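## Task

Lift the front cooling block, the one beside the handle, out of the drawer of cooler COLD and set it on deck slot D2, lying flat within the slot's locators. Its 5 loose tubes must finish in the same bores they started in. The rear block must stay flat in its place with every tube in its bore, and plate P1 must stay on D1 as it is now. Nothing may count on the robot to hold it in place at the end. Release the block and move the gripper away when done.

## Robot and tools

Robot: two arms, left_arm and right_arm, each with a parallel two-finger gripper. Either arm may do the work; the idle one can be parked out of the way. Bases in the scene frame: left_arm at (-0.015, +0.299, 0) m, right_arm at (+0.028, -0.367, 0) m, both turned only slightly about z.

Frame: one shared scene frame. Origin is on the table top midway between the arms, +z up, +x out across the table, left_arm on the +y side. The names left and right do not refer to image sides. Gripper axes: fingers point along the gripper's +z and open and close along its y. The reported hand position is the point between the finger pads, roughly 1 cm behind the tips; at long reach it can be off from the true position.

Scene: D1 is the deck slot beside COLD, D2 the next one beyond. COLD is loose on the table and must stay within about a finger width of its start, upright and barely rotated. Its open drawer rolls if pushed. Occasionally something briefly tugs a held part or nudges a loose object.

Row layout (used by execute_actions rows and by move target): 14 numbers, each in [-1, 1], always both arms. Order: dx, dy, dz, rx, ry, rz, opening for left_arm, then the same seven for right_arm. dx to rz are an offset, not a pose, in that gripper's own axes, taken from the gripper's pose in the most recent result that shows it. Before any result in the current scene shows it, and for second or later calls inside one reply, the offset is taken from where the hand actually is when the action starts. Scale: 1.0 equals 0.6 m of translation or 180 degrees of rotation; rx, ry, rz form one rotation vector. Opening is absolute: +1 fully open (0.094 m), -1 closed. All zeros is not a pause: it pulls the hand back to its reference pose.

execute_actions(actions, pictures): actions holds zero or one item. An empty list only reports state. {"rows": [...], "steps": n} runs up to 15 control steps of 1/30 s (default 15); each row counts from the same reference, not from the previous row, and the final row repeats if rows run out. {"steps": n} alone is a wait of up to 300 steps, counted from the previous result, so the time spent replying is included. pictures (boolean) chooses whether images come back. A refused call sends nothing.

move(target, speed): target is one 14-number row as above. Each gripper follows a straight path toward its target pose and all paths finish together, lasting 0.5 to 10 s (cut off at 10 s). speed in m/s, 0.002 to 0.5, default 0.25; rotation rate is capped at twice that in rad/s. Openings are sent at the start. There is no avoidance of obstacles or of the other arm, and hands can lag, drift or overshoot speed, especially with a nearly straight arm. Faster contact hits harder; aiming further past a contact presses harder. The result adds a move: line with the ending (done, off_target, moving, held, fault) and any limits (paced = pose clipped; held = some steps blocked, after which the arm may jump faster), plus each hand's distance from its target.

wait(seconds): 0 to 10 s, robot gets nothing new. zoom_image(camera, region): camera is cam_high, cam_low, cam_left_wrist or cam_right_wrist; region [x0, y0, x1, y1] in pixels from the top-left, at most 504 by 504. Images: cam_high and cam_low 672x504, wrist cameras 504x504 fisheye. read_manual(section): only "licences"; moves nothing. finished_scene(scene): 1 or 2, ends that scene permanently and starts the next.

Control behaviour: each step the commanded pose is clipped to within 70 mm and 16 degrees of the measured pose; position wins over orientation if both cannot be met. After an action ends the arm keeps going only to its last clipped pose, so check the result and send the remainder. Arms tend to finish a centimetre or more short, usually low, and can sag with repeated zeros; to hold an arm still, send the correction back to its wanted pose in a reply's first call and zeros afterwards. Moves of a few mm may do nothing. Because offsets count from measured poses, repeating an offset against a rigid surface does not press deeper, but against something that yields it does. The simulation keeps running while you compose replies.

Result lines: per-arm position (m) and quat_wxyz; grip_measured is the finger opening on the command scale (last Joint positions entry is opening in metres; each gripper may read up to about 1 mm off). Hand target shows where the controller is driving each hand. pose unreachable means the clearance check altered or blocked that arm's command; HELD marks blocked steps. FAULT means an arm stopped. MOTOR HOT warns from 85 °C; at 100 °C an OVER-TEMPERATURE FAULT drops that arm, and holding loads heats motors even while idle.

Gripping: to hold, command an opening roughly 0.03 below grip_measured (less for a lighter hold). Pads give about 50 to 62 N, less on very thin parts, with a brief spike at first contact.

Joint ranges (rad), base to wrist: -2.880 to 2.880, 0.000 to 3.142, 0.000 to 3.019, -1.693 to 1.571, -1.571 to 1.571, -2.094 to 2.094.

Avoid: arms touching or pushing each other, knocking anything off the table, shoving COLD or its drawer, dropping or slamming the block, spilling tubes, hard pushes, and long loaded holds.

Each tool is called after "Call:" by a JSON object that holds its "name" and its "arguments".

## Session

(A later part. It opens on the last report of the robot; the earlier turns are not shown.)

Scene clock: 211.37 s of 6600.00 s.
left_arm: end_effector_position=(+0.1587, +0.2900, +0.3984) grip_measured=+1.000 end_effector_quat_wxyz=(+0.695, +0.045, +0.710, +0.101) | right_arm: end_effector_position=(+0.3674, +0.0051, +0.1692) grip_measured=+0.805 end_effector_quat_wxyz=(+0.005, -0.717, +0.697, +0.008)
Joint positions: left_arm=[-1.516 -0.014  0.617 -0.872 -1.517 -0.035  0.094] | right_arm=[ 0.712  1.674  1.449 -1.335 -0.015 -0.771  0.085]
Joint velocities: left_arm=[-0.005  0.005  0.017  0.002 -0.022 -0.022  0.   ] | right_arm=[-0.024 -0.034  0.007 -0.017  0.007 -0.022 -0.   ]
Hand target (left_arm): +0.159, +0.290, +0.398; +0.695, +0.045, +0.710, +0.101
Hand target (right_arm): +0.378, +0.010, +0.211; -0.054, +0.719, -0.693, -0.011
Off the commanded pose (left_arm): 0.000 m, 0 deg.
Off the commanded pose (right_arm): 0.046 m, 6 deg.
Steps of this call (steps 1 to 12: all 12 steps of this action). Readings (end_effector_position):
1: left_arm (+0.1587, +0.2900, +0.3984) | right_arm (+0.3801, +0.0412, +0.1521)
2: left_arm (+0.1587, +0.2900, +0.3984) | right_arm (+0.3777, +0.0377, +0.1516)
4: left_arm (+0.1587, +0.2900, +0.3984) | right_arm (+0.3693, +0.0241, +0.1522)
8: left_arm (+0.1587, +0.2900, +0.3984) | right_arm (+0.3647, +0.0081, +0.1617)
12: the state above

Call:
{"name": "move", "arguments": {"target": [0,0,0,0,0,0,1,0.507,0.076,-0.035,0.0148,-0.0151,0.492,0.765], "speed": 0.12}}

Scene clock: 226.70 s of 6600.00 s.
left_arm: end_effector_position=(+0.1587, +0.2900, +0.3984) grip_measured=+1.000 end_effector_quat_wxyz=(+0.695, +0.045, +0.710, +0.101) | right_arm: end_effector_position=(+0.3178, -0.2952, +0.1565) grip_measured=+0.805 end_effector_quat_wxyz=(-0.005, -0.041, +0.999, +0.012)
Joint positions: left_arm=[-1.516 -0.014  0.617 -0.872 -1.517 -0.035  0.094] | right_arm=[ 0.114  1.156  0.885 -1.305 -0.026  0.148  0.085]
Joint velocities: left_arm=[-0.005 -0.015 -0.002 -0.012 -0.037  0.007  0.   ] | right_arm=[-0.015 -0.005 -0.017  0.007  0.022 -0.037  0.   ]
Hand target (left_arm): +0.159, +0.290, +0.398; +0.695, +0.045, +0.710, +0.101
Hand target (right_arm): +0.324, -0.297, +0.178; +0.025, -0.025, +0.999, +0.020
Off the commanded pose (left_arm): 0.000 m, 0 deg.
Off the commanded pose (right_arm): 0.031 m, 4 deg.
After step 90, 5.53 s passed at rest.
move: off_target (right_arm)
camera_calibration (this result's frames):
cam_left_wrist: T_world_to_cam=[[0.101206, -0.975334, -0.196165, 0.346666], [-0.599322, 0.0976127, -0.794534, 0.388112], [0.794085, 0.197978, -0.57466, 0.171066], [0, 0, 0, 1]] pos_world=[0.0616786, 0.266364, 0.474677]
cam_right_wrist: T_world_to_cam=[[0.0830178, -0.996434, -0.0150649, -0.316807], [-0.786296, -0.0747826, 0.613307, 0.139037], [-0.612247, -0.0390699, -0.789701, 0.432464], [0, 0, 0, 1]] pos_world=[0.4004, -0.288383, 0.251472]

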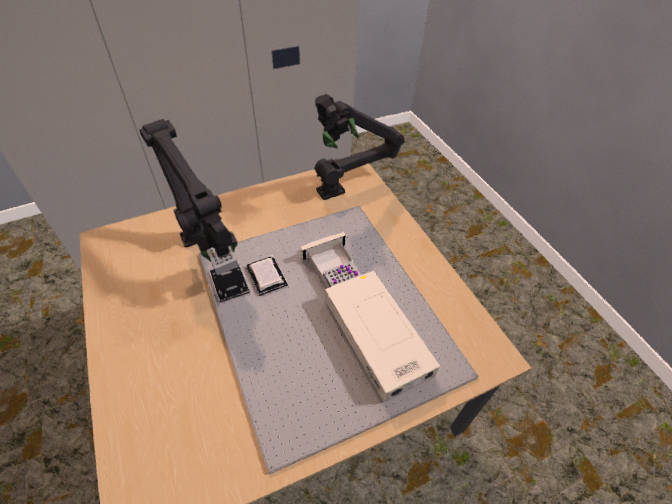

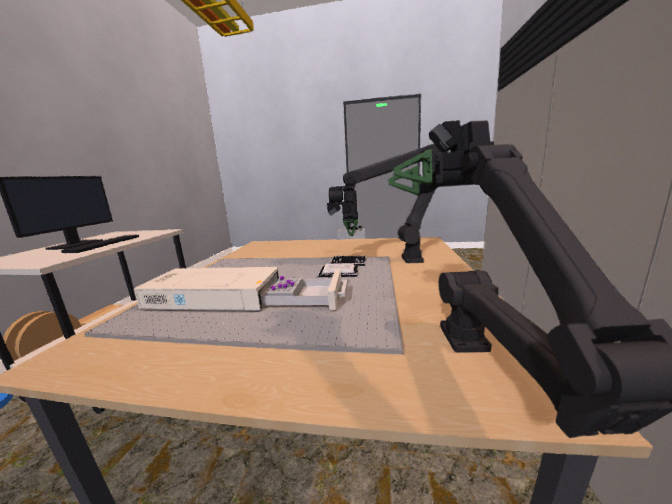

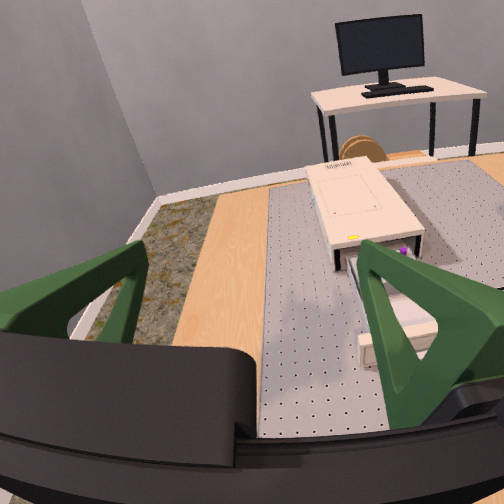

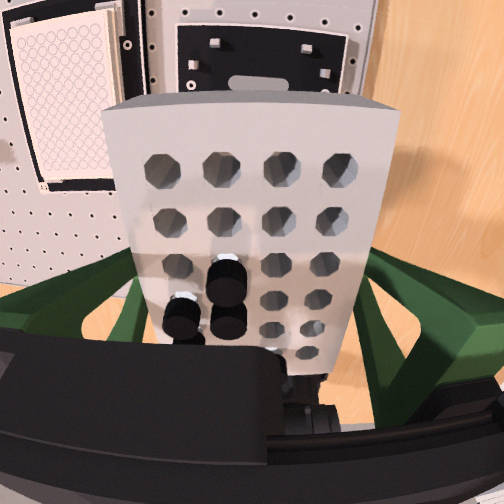

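Call:
{"name": "zoom_image", "arguments": {"camera": "cam_right_wrist", "region": [90, 0, 410, 130]}}

Region (90, 0, 410, 130) of cam_right_wrist's 504x504 image, scaled by 1.575, with more detail than that image has; it fills the top 205 rows of this view, and the rest is white.

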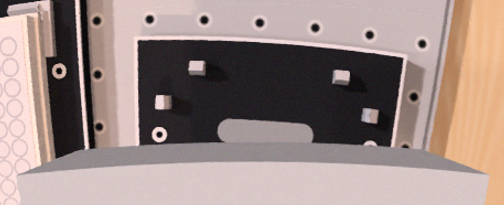

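Call:
{"name": "move", "arguments": {"target": [0,0,0,0,0,0,1,-0.0457,-0.006,0.093,0.0115,-0.019,0.028,0.765], "speed": 0.04}}

Call:
{"name": "zoom_image", "arguments": {"camera": "cam_right_wrist", "region": [60, 0, 440, 160]}}

Scene clock: 249.27 s of 6600.00 s.
left_arm: end_effector_position=(+0.1587, +0.2900, +0.3984) grip_measured=+1.000 end_effector_quat_wxyz=(+0.695, +0.045, +0.710, +0.101) | right_arm: end_effector_position=(+0.3319, -0.2993, +0.0868) grip_measured=+0.805 end_effector_quat_wxyz=(-0.003, -0.004, +1.000, -0.009)
Joint positions: left_arm=[-1.516 -0.014  0.617 -0.872 -1.517 -0.035  0.094] | right_arm=[ 0.114  1.275  0.784 -1.089  0.016  0.222  0.085]
Joint velocities: left_arm=[-0.024  0.005  0.022 -0.002  0.007 -0.022  0.   ] | right_arm=[-0.015 -0.005 -0.017 -0.007  0.037 -0.051  0.001]
Hand target (left_arm): +0.159, +0.290, +0.398; +0.695, +0.045, +0.710, +0.101
Hand target (right_arm): +0.345, -0.296, +0.101; +0.024, +0.003, +1.000, -0.005
Off the commanded pose (left_arm): 0.000 m, 0 deg.
Off the commanded pose (right_arm): 0.019 m, 3 deg.
After step 90, 17.70 s passed at rest.
move: off_target (right_arm)
camera_calibration (this result's frames):
cam_left_wrist: T_world_to_cam=[[0.101206, -0.975334, -0.196165, 0.346666], [-0.599322, 0.0976127, -0.794534, 0.388112], [0.794085, 0.197978, -0.57466, 0.171066], [0, 0, 0, 1]] pos_world=[0.0616786, 0.266364, 0.474677]
cam_right_wrist: T_world_to_cam=[[0.009769, -0.999575, 0.027457, -0.303437], [-0.792148, 0.00902131, 0.610263, 0.219905], [-0.610251, -0.0277116, -0.791723, 0.388797], [0, 0, 0, 1]] pos_world=[0.414426, -0.294518, 0.181951]

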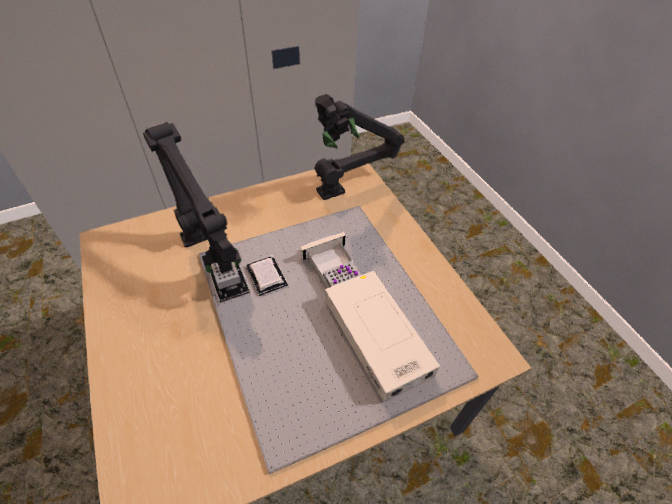

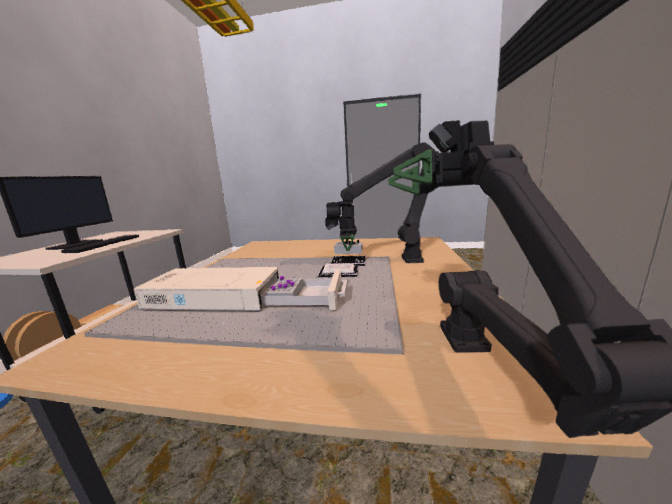

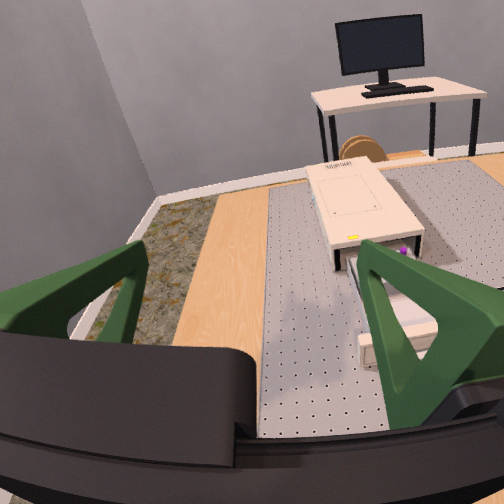

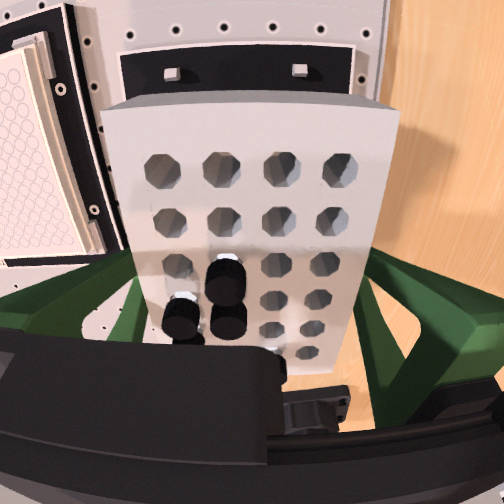

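Region (60, 0, 440, 160) of cam_right_wrist's 504x504 image, scaled by 1.326, with more detail than that image has; it fills the top 212 rows of this view, and the rest is white.

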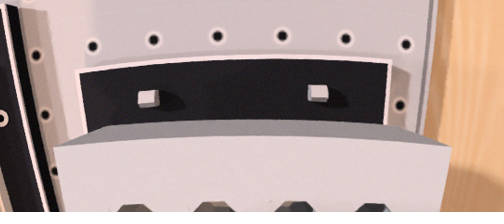

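Call:
{"name": "execute_actions", "arguments": {"actions": [{"rows":[[0,0,0,0,0,0,1,-0.023,0.007,-0.021,-0.0035,-0.0172,0.002,0.765],[0,0,0,0,0,0,1,-0.024,0.009,-0.0185,-0.0045,-0.0172,-0.001,0.765],[0,0,0,0,0,0,1,-0.025,0.011,-0.016,-0.0055,-0.0172,-0.004,0.765],[0,0,0,0,0,0,1,-0.026,0.013,-0.0135,-0.0065,-0.0172,-0.007,0.765],[0,0,0,0,0,0,1,-0.027,0.015,-0.011,-0.0075,-0.0172,-0.010,0.765],[0,0,0,0,0,0,1,-0.028,0.017,-0.0085,-0.0083,-0.0172,-0.014,0.765],[0,0,0,0,0,0,1,-0.029,0.017,-0.006,-0.0083,-0.0172,-0.014,0.765],[0,0,0,0,0,0,1,-0.0295,0.017,-0.0035,-0.0083,-0.0172,-0.014,0.765],[0,0,0,0,0,0,1,-0.0295,0.017,-0.001,-0.0083,-0.0172,-0.014,0.765],[0,0,0,0,0,0,1,-0.0295,0.017,0.0015,-0.0083,-0.0172,-0.014,0.765],[0,0,0,0,0,0,1,-0.0295,0.017,0.004,-0.0083,-0.0172,-0.014,0.765],[0,0,0,0,0,0,1,-0.0295,0.017,0.0065,-0.0083,-0.0172,-0.014,0.765],[0,0,0,0,0,0,1,-0.0295,0.017,0.009,-0.0083,-0.0172,-0.014,0.765],[0,0,0,0,0,0,1,-0.0295,0.017,0.011,-0.0083,-0.0172,-0.014,0.765],[0,0,0,0,0,0,1,-0.0295,0.017,0.013,-0.0083,-0.0172,-0.014,0.765]],"steps":15}], "pictures": false}}

Call:
{"name": "execute_actions", "arguments": {"actions": [{"steps":15}]}}

Call:
{"name": "zoom_image", "arguments": {"camera": "cam_right_wrist", "region": [60, 20, 440, 180]}}

Call:
{"name": "zoom_image", "arguments": {"camera": "cam_high", "region": [190, 240, 290, 315]}}

Scene clock: 270.37 s of 6600.00 s.
left_arm: end_effector_position=(+0.1587, +0.2900, +0.3984) grip_measured=+1.000 end_effector_quat_wxyz=(+0.695, +0.045, +0.710, +0.101) | right_arm: end_effector_position=(+0.3370, -0.2966, +0.0682) grip_measured=+0.805 end_effector_quat_wxyz=(-0.001, -0.012, +1.000, -0.004)
Joint positions: left_arm=[-1.516 -0.014  0.617 -0.872 -1.517 -0.035  0.094] | right_arm=[ 0.114  1.316  0.764 -1.023  0.007  0.206  0.085]
Joint velocities: left_arm=[-0.015 -0.005 -0.007 -0.002  0.022 -0.007  0.   ] | right_arm=[-0.015  0.054 -0.095  0.134 -0.037  0.037 -0.   ]
Hand target (left_arm): +0.159, +0.290, +0.398; +0.695, +0.045, +0.710, +0.101
Hand target (right_arm): +0.349, -0.290, +0.079; +0.024, -0.026, +0.999, +0.003
Off the commanded pose (left_arm): 0.000 m, 0 deg.
Off the commanded pose (right_arm): 0.018 m, 3 deg.
Steps of this call (steps 1 to 90: nothing new was sent; then 17.60 s passed at rest; steps 91 to 105: all 15 steps of this action). Readings (end_effector_position):
91: left_arm (+0.1587, +0.2900, +0.3984) | right_arm (+0.3321, -0.2993, +0.0867)
92: left_arm (+0.1587, +0.2900, +0.3984) | right_arm (+0.3325, -0.2992, +0.0865)
94: left_arm (+0.1587, +0.2900, +0.3984) | right_arm (+0.3337, -0.2988, +0.0855)
98: left_arm (+0.1587, +0.2900, +0.3984) | right_arm (+0.3370, -0.2966, +0.0810)
105: the state above

Scene clock: 270.87 s of 6600.00 s.
left_arm: end_effector_position=(+0.1587, +0.2900, +0.3984) grip_measured=+1.000 end_effector_quat_wxyz=(+0.695, +0.045, +0.710, +0.101) | right_arm: end_effector_position=(+0.3355, -0.2970, +0.0644) grip_measured=+0.805 end_effector_quat_wxyz=(-0.003, -0.013, +1.000, -0.005)
Joint positions: left_arm=[-1.516 -0.014  0.617 -0.872 -1.517 -0.035  0.094] | right_arm=[ 0.114  1.321  0.758 -1.015  0.007  0.204  0.085]
Joint velocities: left_arm=[-0.005  0.005 -0.002 -0.022  0.022 -0.051  0.   ] | right_arm=[-0.005 -0.005 -0.012 -0.007 -0.037  0.037 -0.001]
Hand target (left_arm): +0.159, +0.290, +0.398; +0.695, +0.045, +0.710, +0.101
Hand target (right_arm): +0.349, -0.290, +0.079; +0.024, -0.026, +0.999, +0.003
Off the commanded pose (left_arm): 0.000 m, 0 deg.
Off the commanded pose (right_arm): 0.021 m, 4 deg.
Steps of this call (steps 1 to 15: nothing new was sent). Readings (end_effector_position):
1: left_arm (+0.1587, +0.2900, +0.3984) | right_arm (+0.3366, -0.2967, +0.0669)
2: left_arm (+0.1587, +0.2900, +0.3984) | right_arm (+0.3361, -0.2968, +0.0658)
4: left_arm (+0.1587, +0.2900, +0.3984) | right_arm (+0.3352, -0.2970, +0.0645)
8: left_arm (+0.1587, +0.2900, +0.3984) | right_arm (+0.3354, -0.2970, +0.0644)
15: the state above
camera_calibration (this result's frames):
cam_left_wrist: T_world_to_cam=[[0.101206, -0.975334, -0.196165, 0.346666], [-0.599322, 0.0976127, -0.794534, 0.388112], [0.794085, 0.197978, -0.57466, 0.171066], [0, 0, 0, 1]] pos_world=[0.0616786, 0.266364, 0.474677]
cam_right_wrist: T_world_to_cam=[[0.0276305, -0.999448, 0.0184556, -0.305843], [-0.791674, -0.0106066, 0.610852, 0.230374], [-0.610319, -0.031489, -0.79153, 0.372228], [0, 0, 0, 1]] pos_world=[0.41801, -0.29151, 0.15955]

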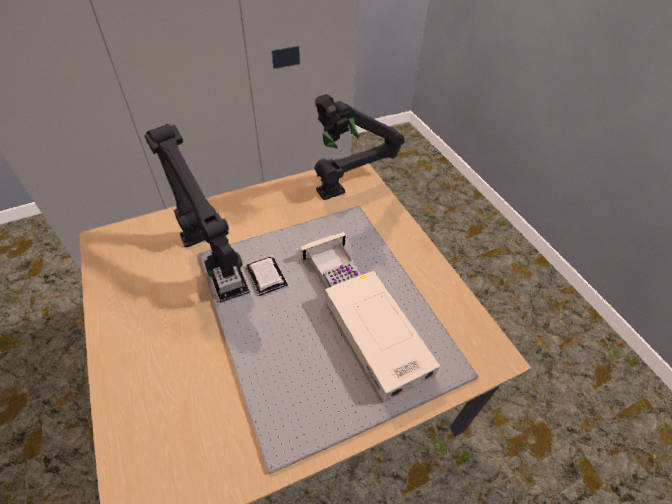

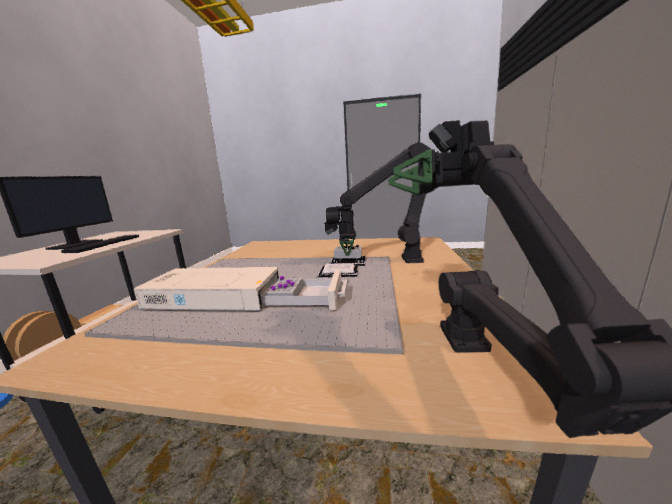

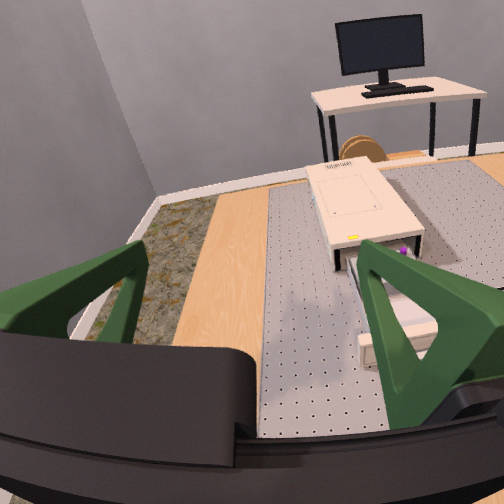

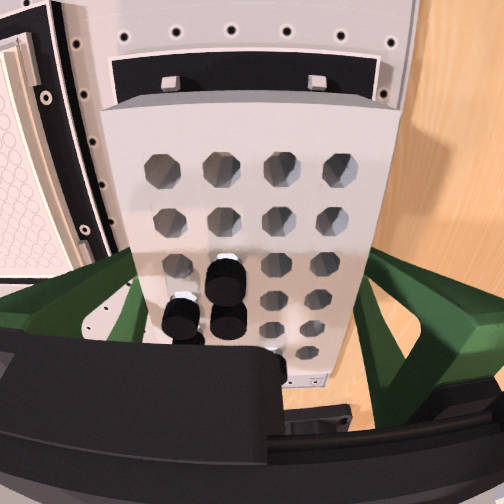

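Region (60, 20, 440, 180) of cam_right_wrist's 504x504 image, scaled by 1.326, with more detail than that image has; it fills the top 212 rows of this view, and the rest is white.

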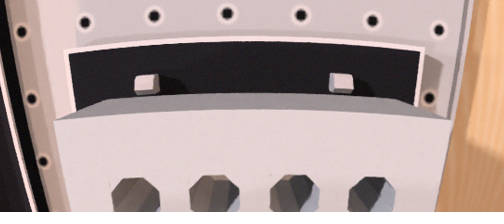

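Region (190, 240, 290, 315) of cam_high's 672x504 image, scaled by 5.040, with more detail than that image has; it fills the top 378 rows of this view, and the rest is white.

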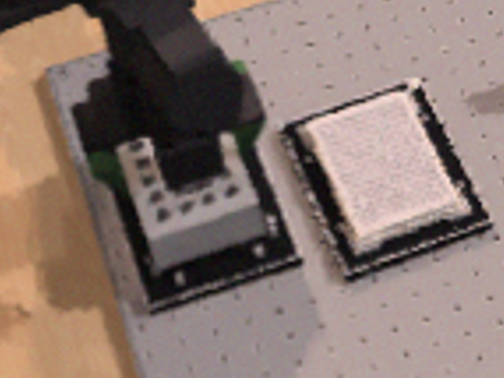

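Call:
{"name": "execute_actions", "arguments": {"actions": [{"rows":[[0,0,0,0,0,0,1,-0.0238,0.014,-0.0243,-0.007,-0.0172,-0.0083,0.765],[0,0,0,0,0,0,1,-0.0238,0.0155,-0.0243,-0.0085,-0.0172,-0.0083,0.765],[0,0,0,0,0,0,1,-0.0238,0.0167,-0.0243,-0.010,-0.0172,-0.0083,0.765]],"steps":15}]}}

Call:
{"name": "zoom_image", "arguments": {"camera": "cam_right_wrist", "region": [60, 20, 440, 180]}}

Scene clock: 276.43 s of 6600.00 s.
left_arm: end_effector_position=(+0.1587, +0.2900, +0.3984) grip_measured=+1.000 end_effector_quat_wxyz=(+0.695, +0.045, +0.710, +0.101) | right_arm: end_effector_position=(+0.3358, -0.2943, +0.0644) grip_measured=+0.805 end_effector_quat_wxyz=(-0.003, -0.013, +1.000, +0.003)
Joint positions: left_arm=[-1.516 -0.014  0.617 -0.872 -1.517 -0.035  0.094] | right_arm=[ 0.114  1.321  0.758 -1.012 -0.007  0.204  0.085]
Joint velocities: left_arm=[-0.005 -0.005 -0.007 -0.012 -0.007  0.037  0.   ] | right_arm=[-0.005 -0.005 -0.017 -0.012 -0.022  0.007 -0.001]
Hand target (left_arm): +0.159, +0.290, +0.398; +0.695, +0.045, +0.710, +0.101
Hand target (right_arm): +0.349, -0.287, +0.079; +0.024, -0.026, +0.999, +0.011
Off the commanded pose (left_arm): 0.000 m, 0 deg.
Off the commanded pose (right_arm): 0.021 m, 4 deg.
Steps of this call (steps 1 to 90: nothing new was sent; then 2.07 s passed at rest; steps 91 to 105: all 15 steps of this action). Readings (end_effector_position):
91: left_arm (+0.1587, +0.2900, +0.3984) | right_arm (+0.3355, -0.2967, +0.0644)
92: left_arm (+0.1587, +0.2900, +0.3984) | right_arm (+0.3354, -0.2962, +0.0644)
94: left_arm (+0.1587, +0.2900, +0.3984) | right_arm (+0.3354, -0.2946, +0.0644)
98: left_arm (+0.1587, +0.2900, +0.3984) | right_arm (+0.3358, -0.2943, +0.0644)
105: the state above
camera_calibration (this result's frames):
cam_left_wrist: T_world_to_cam=[[0.101206, -0.975334, -0.196165, 0.346666], [-0.599322, 0.0976127, -0.794534, 0.388112], [0.794085, 0.197978, -0.57466, 0.171066], [0, 0, 0, 1]] pos_world=[0.0616786, 0.266364, 0.474677]
cam_right_wrist: T_world_to_cam=[[0.0275405, -0.999616, 0.00319305, -0.302206], [-0.791649, -0.0198602, 0.610653, 0.227878], [-0.610355, -0.0193455, -0.791892, 0.376064], [0, 0, 0, 1]] pos_world=[0.418255, -0.290289, 0.159612]

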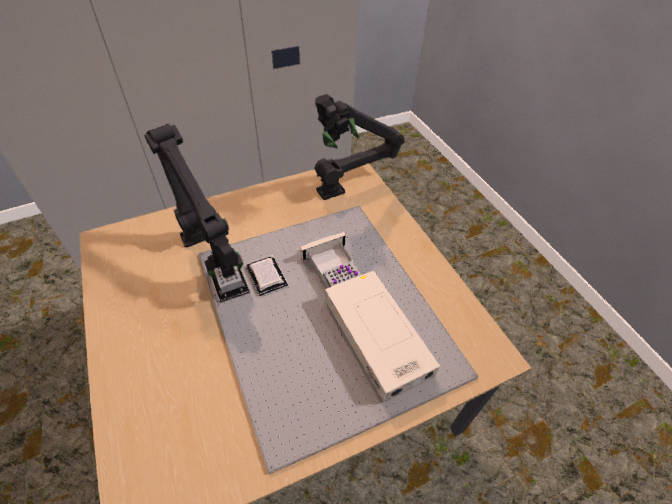

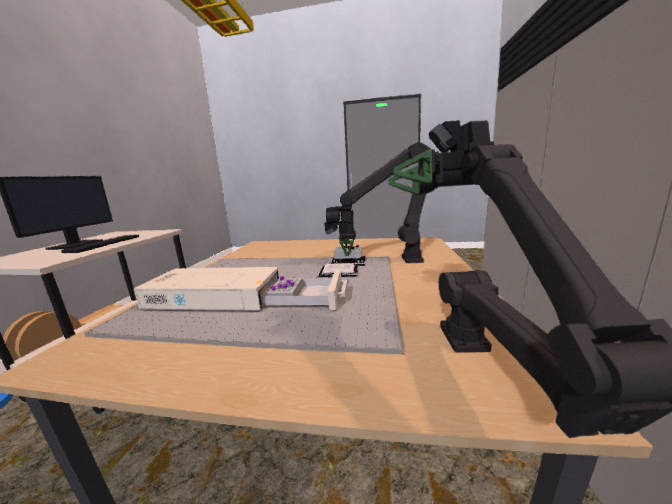

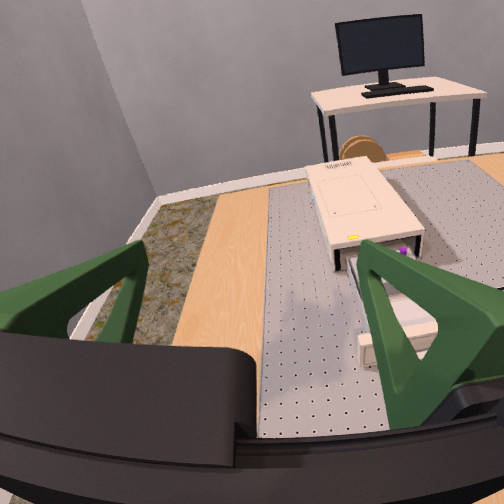

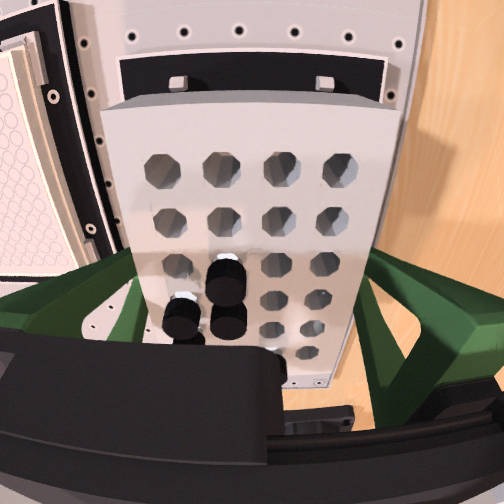

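Region (60, 20, 440, 180) of cam_right_wrist's 504x504 image, scaled by 1.326, with more detail than that image has; it fills the top 212 rows of this view, and the rest is white.

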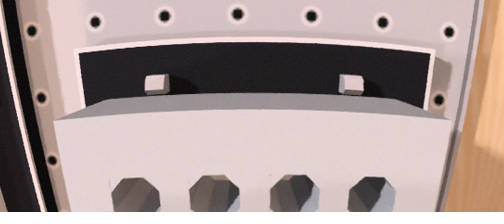

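Call:
{"name": "execute_actions", "arguments": {"actions": [{"rows":[[0,0,0,0,0,0,1,-0.023,0.006,-0.023,-0.0034,-0.0172,0,0.765],[0,0,0,0,0,0,1,-0.023,0.006,-0.022,-0.0034,-0.0172,0,0.765],[0,0,0,0,0,0,1,-0.023,0.006,-0.021,-0.0034,-0.0172,0,0.765],[0,0,0,0,0,0,1,-0.023,0.006,-0.020,-0.0034,-0.0172,0,0.765],[0,0,0,0,0,0,1,-0.023,0.006,-0.019,-0.0034,-0.0172,0,0.765],[0,0,0,0,0,0,1,-0.023,0.006,-0.018,-0.0034,-0.0172,0,0.765],[0,0,0,0,0,0,1,-0.023,0.006,-0.017,-0.0034,-0.0172,0,0.765],[0,0,0,0,0,0,1,-0.023,0.006,-0.016,-0.0034,-0.0172,0,0.765],[0,0,0,0,0,0,1,-0.023,0.006,-0.015,-0.0034,-0.0172,0,0.765],[0,0,0,0,0,0,1,-0.023,0.006,-0.014,-0.0034,-0.0172,0,0.765],[0,0,0,0,0,0,1,-0.023,0.006,-0.013,-0.0034,-0.0172,0,0.765],[0,0,0,0,0,0,1,-0.023,0.006,-0.012,-0.0034,-0.0172,0,0.765],[0,0,0,0,0,0,1,-0.023,0.006,-0.011,-0.0034,-0.0172,0,0.765],[0,0,0,0,0,0,1,-0.023,0.006,-0.010,-0.0034,-0.0172,0,0.765]],"steps":15}], "pictures": false}}

Call:
{"name": "execute_actions", "arguments": {"actions": [{"steps":12}]}}

Call:
{"name": "zoom_image", "arguments": {"camera": "cam_right_wrist", "region": [60, 20, 440, 180]}}

Call:
{"name": "zoom_image", "arguments": {"camera": "cam_high", "region": [190, 240, 290, 315]}}

Scene clock: 296.97 s of 6600.00 s.
left_arm: end_effector_position=(+0.1587, +0.2900, +0.3984) grip_measured=+1.000 end_effector_quat_wxyz=(+0.695, +0.045, +0.710, +0.101) | right_arm: end_effector_position=(+0.3358, -0.2943, +0.0592) grip_measured=+0.805 end_effector_quat_wxyz=(+0.000, -0.013, +1.000, +0.004)
Joint positions: left_arm=[-1.516 -0.014  0.617 -0.872 -1.517 -0.035  0.094] | right_arm=[ 0.114  1.326  0.746 -0.989 -0.007  0.204  0.085]
Joint velocities: left_arm=[-0.005 -0.005 -0.027 -0.002 -0.095 -0.022  0.   ] | right_arm=[-0.005  0.034 -0.042  0.056  0.037 -0.022 -0.   ]
Hand target (left_arm): +0.159, +0.290, +0.398; +0.695, +0.045, +0.710, +0.101
Hand target (right_arm): +0.349, -0.291, +0.070; +0.024, -0.013, +1.000, +0.008
Off the commanded pose (left_arm): 0.000 m, 0 deg.
Off the commanded pose (right_arm): 0.018 m, 3 deg.
Steps of this call (steps 1 to 90: nothing new was sent; then 17.03 s passed at rest; steps 91 to 105: all 15 steps of this action). Readings (end_effector_position):
91: left_arm (+0.1587, +0.2900, +0.3984) | right_arm (+0.3358, -0.2943, +0.0644)
92: left_arm (+0.1587, +0.2900, +0.3984) | right_arm (+0.3358, -0.2943, +0.0644)
94: left_arm (+0.1587, +0.2900, +0.3984) | right_arm (+0.3361, -0.2942, +0.0641)
98: left_arm (+0.1587, +0.2900, +0.3984) | right_arm (+0.3362, -0.2942, +0.0629)
105: the state above

Scene clock: 297.37 s of 6600.00 s.
left_arm: end_effector_position=(+0.1587, +0.2900, +0.3984) grip_measured=+1.000 end_effector_quat_wxyz=(+0.695, +0.045, +0.710, +0.101) | right_arm: end_effector_position=(+0.3354, -0.2944, +0.0577) grip_measured=+0.805 end_effector_quat_wxyz=(-0.001, -0.013, +1.000, +0.004)
Joint positions: left_arm=[-1.516 -0.014  0.617 -0.872 -1.517 -0.035  0.094] | right_arm=[ 0.114  1.33   0.745 -0.987 -0.007  0.204  0.085]
Joint velocities: left_arm=[-0.015  0.005  0.012 -0.022 -0.037  0.037  0.   ] | right_arm=[ 0.015 -0.024  0.007 -0.002 -0.007 -0.022 -0.   ]
Hand target (left_arm): +0.159, +0.290, +0.398; +0.695, +0.045, +0.710, +0.101
Hand target (right_arm): +0.349, -0.291, +0.071; +0.024, -0.013, +1.000, +0.008
Off the commanded pose (left_arm): 0.000 m, 0 deg.
Off the commanded pose (right_arm): 0.019 m, 3 deg.
Steps of this call (steps 1 to 12: nothing new was sent). Readings (end_effector_position):
1: left_arm (+0.1587, +0.2900, +0.3984) | right_arm (+0.3358, -0.2943, +0.0588)
2: left_arm (+0.1587, +0.2900, +0.3984) | right_arm (+0.3357, -0.2943, +0.0584)
4: left_arm (+0.1587, +0.2900, +0.3984) | right_arm (+0.3354, -0.2943, +0.0578)
8: left_arm (+0.1587, +0.2900, +0.3984) | right_arm (+0.3354, -0.2944, +0.0577)
12: the state above
camera_calibration (this result's frames):
cam_left_wrist: T_world_to_cam=[[0.101206, -0.975334, -0.196165, 0.346666], [-0.599322, 0.0976127, -0.794534, 0.388112], [0.794085, 0.197978, -0.57466, 0.171066], [0, 0, 0, 1]] pos_world=[0.0616786, 0.266364, 0.474677]
cam_right_wrist: T_world_to_cam=[[0.027531, -0.999618, 0.00250415, -0.302216], [-0.793687, -0.0203363, 0.607987, 0.232342], [-0.607704, -0.018726, -0.793943, 0.370001], [0, 0, 0, 1]] pos_world=[0.417578, -0.290447, 0.153255]

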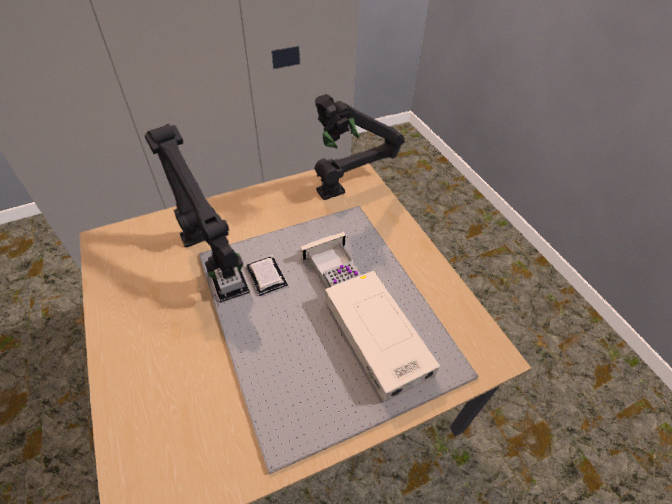

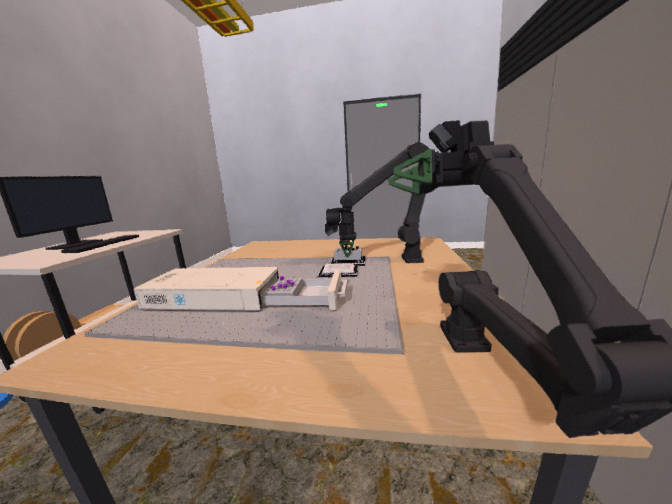

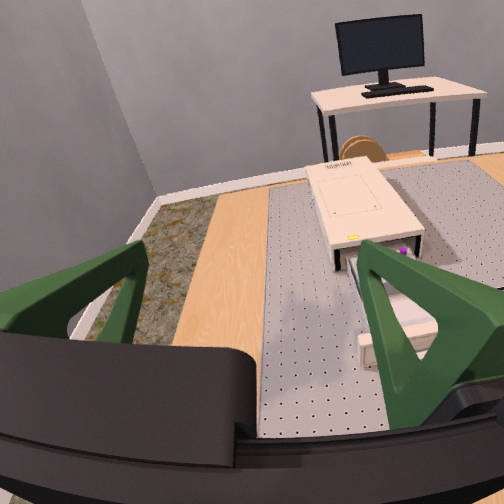

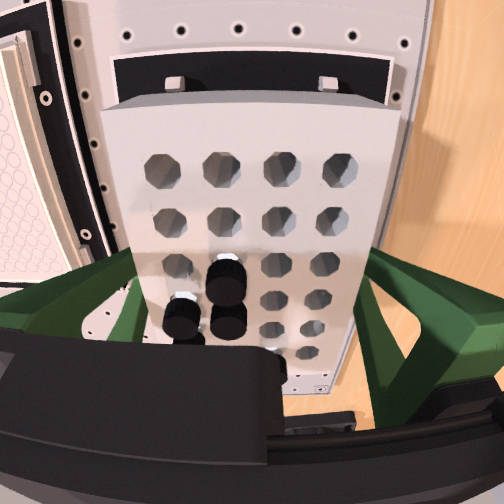

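Region (60, 20, 440, 180) of cam_right_wrist's 504x504 image, scaled by 1.326, with more detail than that image has; it fills the top 212 rows of this view, and the rest is white.

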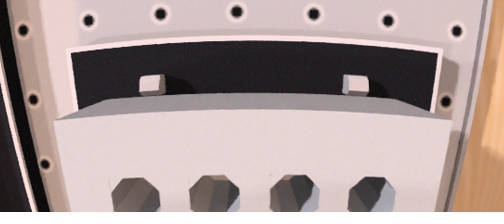

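Region (190, 240, 290, 315) of cam_high's 672x504 image, scaled by 5.040, with more detail than that image has; it fills the top 378 rows of this view, and the rest is white.

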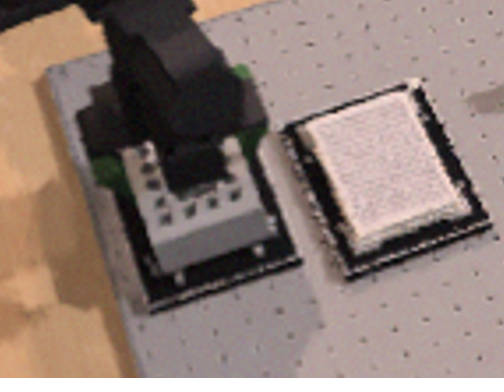

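Aligned; pegs have chamfers. Continue down.

Call:
{"name": "execute_actions", "arguments": {"actions": [{"rows":[[0,0,0,0,0,0,1,-0.0235,0.006,-0.020,-0.003,-0.016,0,0.765],[0,0,0,0,0,0,1,-0.0235,0.006,-0.0188,-0.003,-0.016,0,0.765],[0,0,0,0,0,0,1,-0.0235,0.006,-0.0176,-0.003,-0.016,0,0.765],[0,0,0,0,0,0,1,-0.0235,0.006,-0.0164,-0.003,-0.016,0,0.765],[0,0,0,0,0,0,1,-0.0235,0.006,-0.0152,-0.003,-0.016,0,0.765],[0,0,0,0,0,0,1,-0.0235,0.006,-0.014,-0.003,-0.016,0,0.765],[0,0,0,0,0,0,1,-0.0235,0.006,-0.0128,-0.003,-0.016,0,0.765],[0,0,0,0,0,0,1,-0.0235,0.006,-0.0116,-0.003,-0.016,0,0.765],[0,0,0,0,0,0,1,-0.0235,0.006,-0.0104,-0.003,-0.016,0,0.765],[0,0,0,0,0,0,1,-0.0235,0.006,-0.0092,-0.003,-0.016,0,0.765],[0,0,0,0,0,0,1,-0.0235,0.006,-0.008,-0.003,-0.016,0,0.765],[0,0,0,0,0,0,1,-0.0235,0.006,-0.0068,-0.003,-0.016,0,0.765],[0,0,0,0,0,0,1,-0.0235,0.006,-0.0056,-0.003,-0.016,0,0.765],[0,0,0,0,0,0,1,-0.0235,0.006,-0.0044,-0.003,-0.016,0,0.765],[0,0,0,0,0,0,1,-0.0235,0.006,-0.0032,-0.003,-0.016,0,0.765]],"steps":15}], "pictures": false}}

Call:
{"name": "execute_actions", "arguments": {"actions": [{"steps":12}]}}

Call:
{"name": "zoom_image", "arguments": {"camera": "cam_right_wrist", "region": [60, 20, 440, 180]}}

Call:
{"name": "zoom_image", "arguments": {"camera": "cam_high", "region": [190, 240, 290, 315]}}

Scene clock: 308.67 s of 6600.00 s.
left_arm: end_effector_position=(+0.1587, +0.2900, +0.3984) grip_measured=+1.000 end_effector_quat_wxyz=(+0.695, +0.045, +0.710, +0.101) | right_arm: end_effector_position=(+0.3388, -0.2937, +0.0547) grip_measured=+0.805 end_effector_quat_wxyz=(+0.007, -0.013, +1.000, +0.005)
Joint positions: left_arm=[-1.516 -0.014  0.617 -0.872 -1.517 -0.035  0.094] | right_arm=[ 0.114  1.333  0.739 -0.96  -0.007  0.204  0.085]
Joint velocities: left_arm=[ 0.005 -0.005 -0.002  0.002  0.022 -0.022  0.   ] | right_arm=[ 0.015 -0.024 -0.032  0.085  0.051  0.022  0.001]
Hand target (left_arm): +0.159, +0.290, +0.398; +0.695, +0.045, +0.710, +0.101
Hand target (right_arm): +0.349, -0.291, +0.060; +0.024, -0.013, +1.000, +0.008
Off the commanded pose (left_arm): 0.000 m, 0 deg.
Off the commanded pose (right_arm): 0.012 m, 2 deg.
Steps of this call (steps 1 to 90: nothing new was sent; then 7.80 s passed at rest; steps 91 to 105: all 15 steps of this action). Readings (end_effector_position):
91: left_arm (+0.1587, +0.2900, +0.3984) | right_arm (+0.3354, -0.2944, +0.0577)
92: left_arm (+0.1587, +0.2900, +0.3984) | right_arm (+0.3356, -0.2943, +0.0577)
94: left_arm (+0.1587, +0.2900, +0.3984) | right_arm (+0.3362, -0.2942, +0.0576)
98: left_arm (+0.1587, +0.2900, +0.3984) | right_arm (+0.3369, -0.2940, +0.0557)
105: the state above

Scene clock: 309.07 s of 6600.00 s.
left_arm: end_effector_position=(+0.1587, +0.2900, +0.3984) grip_measured=+1.000 end_effector_quat_wxyz=(+0.695, +0.045, +0.710, +0.101) | right_arm: end_effector_position=(+0.3391, -0.2937, +0.0546) grip_measured=+0.805 end_effector_quat_wxyz=(+0.008, -0.013, +1.000, +0.005)
Joint positions: left_arm=[-1.516 -0.014  0.617 -0.872 -1.517 -0.035  0.094] | right_arm=[ 0.114  1.333  0.738 -0.958 -0.006  0.204  0.085]
Joint velocities: left_arm=[-0.005  0.005 -0.017  0.002  0.007  0.022  0.   ] | right_arm=[ 0.005 -0.005 -0.012 -0.007 -0.066  0.051  0.   ]
Hand target (left_arm): +0.159, +0.290, +0.398; +0.695, +0.045, +0.710, +0.101
Hand target (right_arm): +0.349, -0.291, +0.060; +0.024, -0.013, +1.000, +0.008
Off the commanded pose (left_arm): 0.000 m, 0 deg.
Off the commanded pose (right_arm): 0.012 m, 2 deg.
Steps of this call (steps 1 to 12: nothing new was sent). Readings (end_effector_position):
1: left_arm (+0.1587, +0.2900, +0.3984) | right_arm (+0.3389, -0.2937, +0.0546)
2: left_arm (+0.1587, +0.2900, +0.3984) | right_arm (+0.3390, -0.2938, +0.0546)
4: left_arm (+0.1587, +0.2900, +0.3984) | right_arm (+0.3391, -0.2937, +0.0546)
8: left_arm (+0.1587, +0.2900, +0.3984) | right_arm (+0.3391, -0.2937, +0.0546)
12: the state above
camera_calibration (this result's frames):
cam_left_wrist: T_world_to_cam=[[0.101206, -0.975334, -0.196165, 0.346666], [-0.599322, 0.0976127, -0.794534, 0.388112], [0.794085, 0.197978, -0.57466, 0.171066], [0, 0, 0, 1]] pos_world=[0.0616786, 0.266364, 0.474677]
cam_right_wrist: T_world_to_cam=[[0.0274928, -0.999622, 0.000324329, -0.301576], [-0.804606, -0.0219367, 0.593403, 0.241264], [-0.593172, -0.0165753, -0.804905, 0.366087], [0, 0, 0, 1]] pos_world=[0.419567, -0.290102, 0.151596]

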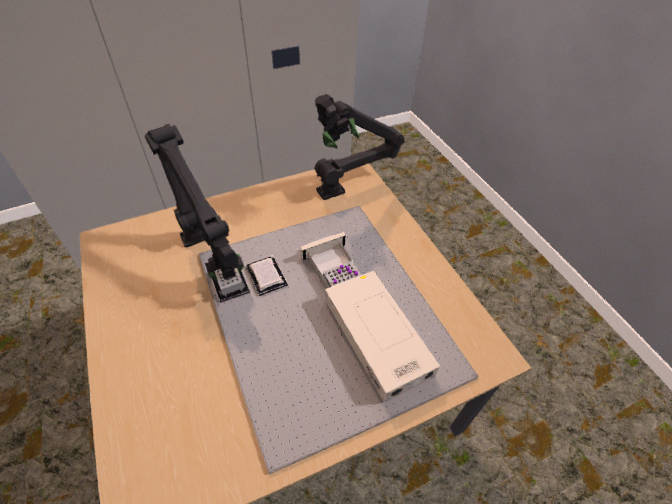

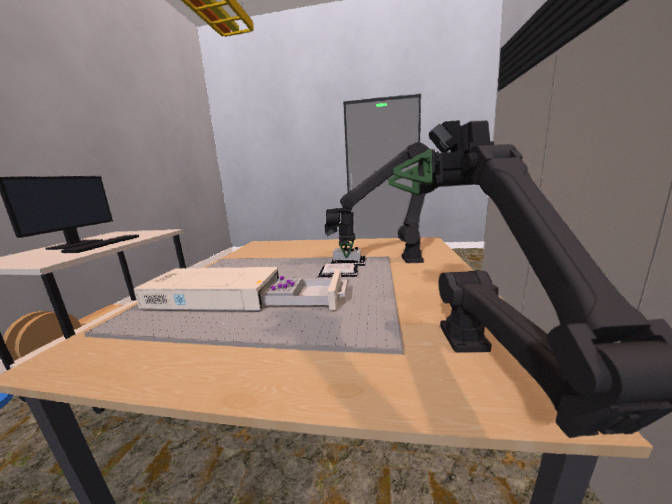

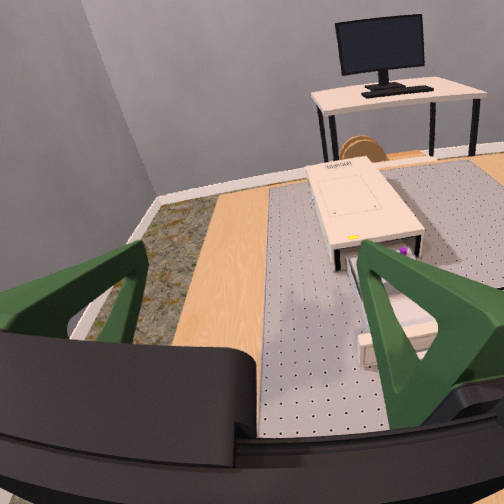

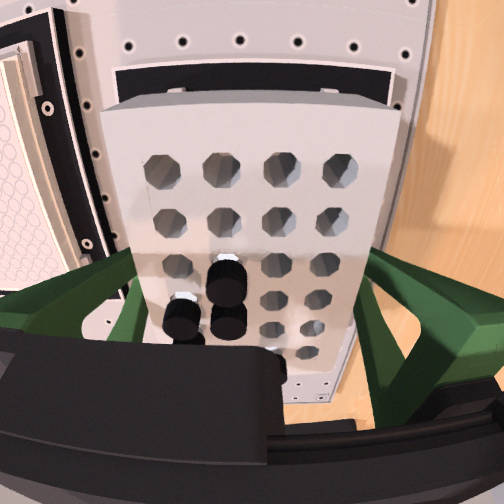

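Region (60, 20, 440, 180) of cam_right_wrist's 504x504 image, scaled by 1.326, with more detail than that image has; it fills the top 212 rows of this view, and the rest is white.

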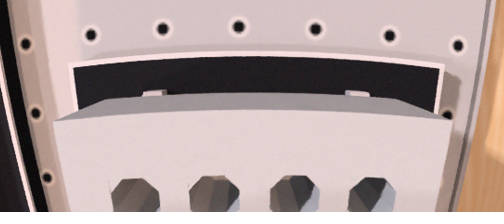

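Region (190, 240, 290, 315) of cam_high's 672x504 image, scaled by 5.040, with more detail than that image has; it fills the top 378 rows of this view, and the rest is white.

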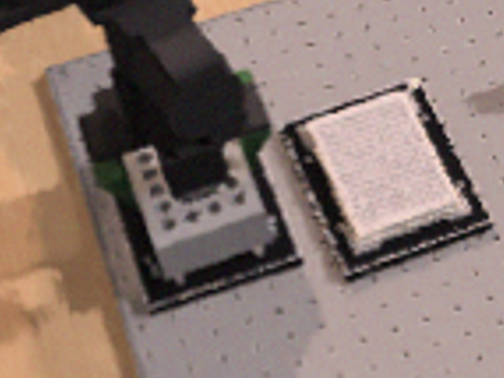

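Call:
{"name": "execute_actions", "arguments": {"actions": [{"rows":[[0,0,0,0,0,0,1,-0.015,0.004,-0.009,-0.002,-0.009,0,0.765],[0,0,0,0,0,0,1,-0.0135,0.0035,-0.009,-0.0018,-0.008,0,0.765],[0,0,0,0,0,0,1,-0.012,0.003,-0.009,-0.0016,-0.007,0,0.765],[0,0,0,0,0,0,1,-0.0107,0.0027,-0.009,-0.0014,-0.006,0,0.765],[0,0,0,0,0,0,1,-0.0094,0.0024,-0.009,-0.0012,-0.005,0,0.765],[0,0,0,0,0,0,1,-0.0081,0.002,-0.009,-0.001,-0.004,0,0.765],[0,0,0,0,0,0,1,-0.0068,0.0017,-0.009,-0.0008,-0.003,0,0.765],[0,0,0,0,0,0,1,-0.0055,0.0014,-0.009,-0.0005,-0.002,0,0.765],[0,0,0,0,0,0,1,-0.0042,0.001,-0.009,-0.0003,-0.001,0,0.765],[0,0,0,0,0,0,1,-0.003,0.0007,-0.009,0,0,0,0.765],[0,0,0,0,0,0,1,-0.002,0.0005,-0.009,0,0.001,0,0.765]],"steps":15}], "pictures": false}}

Scene clock: 318.47 s of 6600.00 s.
left_arm: end_effector_position=(+0.1587, +0.2900, +0.3984) grip_measured=+1.000 end_effector_quat_wxyz=(+0.695, +0.045, +0.710, +0.101) | right_arm: end_effector_position=(+0.3379, -0.2940, +0.0546) grip_measured=+0.805 end_effector_quat_wxyz=(+0.005, -0.013, +1.000, +0.004)
Joint positions: left_arm=[-1.516 -0.014  0.617 -0.872 -1.517 -0.035  0.094] | right_arm=[ 0.114  1.333  0.738 -0.963 -0.006  0.204  0.085]
Joint velocities: left_arm=[-0.024 -0.005 -0.002 -0.022 -0.007  0.051  0.   ] | right_arm=[-0.005 -0.005  0.002 -0.007 -0.007 -0.051  0.   ]
Hand target (left_arm): +0.159, +0.290, +0.398; +0.695, +0.045, +0.710, +0.101
Hand target (right_arm): +0.340, -0.293, +0.060; +0.006, -0.013, +1.000, +0.005
Off the commanded pose (left_arm): 0.000 m, 0 deg.
Off the commanded pose (right_arm): 0.006 m, 0 deg.
Steps of this call (steps 1 to 90: nothing new was sent; then 5.90 s passed at rest; steps 91 to 105: all 15 steps of this action). Readings (end_effector_position):
91: left_arm (+0.1587, +0.2900, +0.3984) | right_arm (+0.3391, -0.2937, +0.0546)
92: left_arm (+0.1587, +0.2900, +0.3984) | right_arm (+0.3391, -0.2937, +0.0546)
94: left_arm (+0.1587, +0.2900, +0.3984) | right_arm (+0.3391, -0.2937, +0.0546)
98: left_arm (+0.1587, +0.2900, +0.3984) | right_arm (+0.3390, -0.2938, +0.0546)
105: the state above

Call:
{"name": "execute_actions", "arguments": {"actions": [{"rows":[[0,0,0,0,0,0,1,-0.003,0.0007,-0.009,0,0,0,0.765],[0,0,0,0,0,0,1,-0.002,0.0005,-0.009,0,0.0008,0,0.765],[0,0,0,0,0,0,1,-0.001,0.0002,-0.009,0.0002,0.0016,0,0.765],[0,0,0,0,0,0,1,0,0,-0.009,0.0004,0.0024,0,0.765],[0,0,0,0,0,0,1,0.001,0,-0.009,0.0006,0.0032,0,0.765]],"steps":15}]}}

Scene clock: 321.47 s of 6600.00 s.
left_arm: end_effector_position=(+0.1587, +0.2900, +0.3984) grip_measured=+1.000 end_effector_quat_wxyz=(+0.695, +0.045, +0.710, +0.101) | right_arm: end_effector_position=(+0.3359, -0.2945, +0.0545) grip_measured=+0.805 end_effector_quat_wxyz=(+0.001, -0.013, +1.000, +0.003)
Joint positions: left_arm=[-1.516 -0.014  0.617 -0.872 -1.517 -0.035  0.094] | right_arm=[ 0.114  1.333  0.738 -0.971 -0.006  0.204  0.085]
Joint velocities: left_arm=[-0.005  0.005 -0.012 -0.007  0.051 -0.037  0.   ] | right_arm=[ 0.005 -0.015 -0.012  0.012 -0.037 -0.022  0.   ]
Hand target (left_arm): +0.159, +0.290, +0.398; +0.695, +0.045, +0.710, +0.101
Hand target (right_arm): +0.337, -0.294, +0.060; +0.000, -0.013, +1.000, +0.003
Off the commanded pose (left_arm): 0.000 m, 0 deg.
Off the commanded pose (right_arm): 0.006 m, 0 deg.
Steps of this call (steps 1 to 75: nothing new was sent; steps 76 to 90: all 15 steps of this action). Readings (end_effector_position):
76: left_arm (+0.1587, +0.2900, +0.3984) | right_arm (+0.3379, -0.2940, +0.0546)
77: left_arm (+0.1587, +0.2900, +0.3984) | right_arm (+0.3377, -0.2941, +0.0546)
79: left_arm (+0.1587, +0.2900, +0.3984) | right_arm (+0.3369, -0.2943, +0.0545)
83: left_arm (+0.1587, +0.2900, +0.3984) | right_arm (+0.3359, -0.2945, +0.0545)
90: the state above
camera_calibration (this result's frames):
cam_left_wrist: T_world_to_cam=[[0.101206, -0.975334, -0.196165, 0.346666], [-0.599322, 0.0976127, -0.794534, 0.388112], [0.794085, 0.197978, -0.57466, 0.171066], [0, 0, 0, 1]] pos_world=[0.0616786, 0.266364, 0.474677]
cam_right_wrist: T_world_to_cam=[[0.0275144, -0.999617, 0.00300386, -0.302387], [-0.796823, -0.0201179, 0.603878, 0.236045], [-0.603586, -0.0190089, -0.797071, 0.366507], [0, 0, 0, 1]] pos_world=[0.417624, -0.290555, 0.150499]

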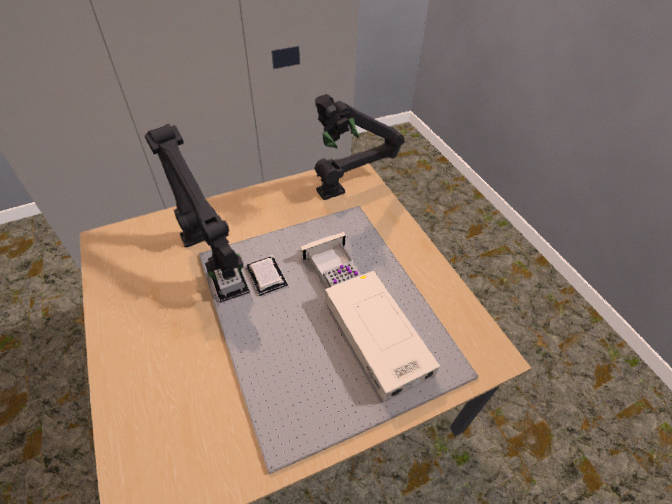

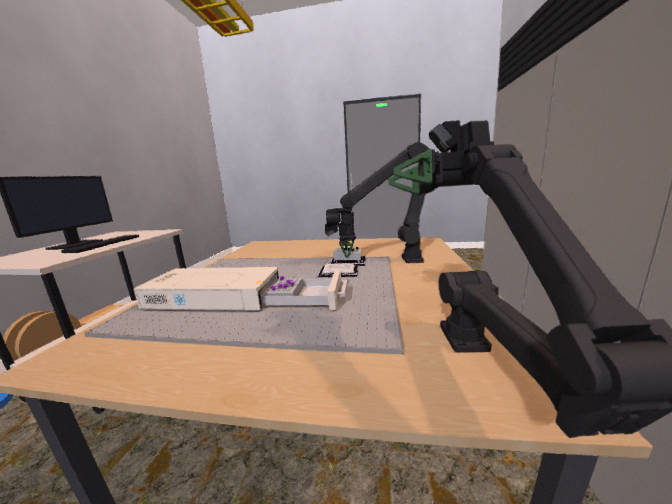

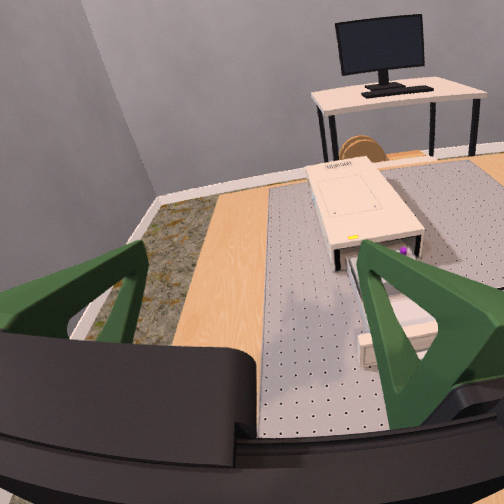

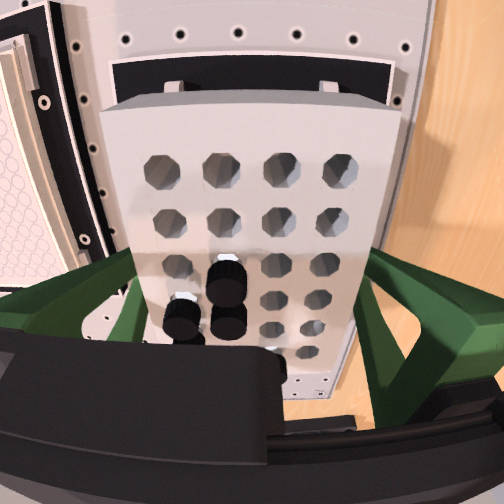

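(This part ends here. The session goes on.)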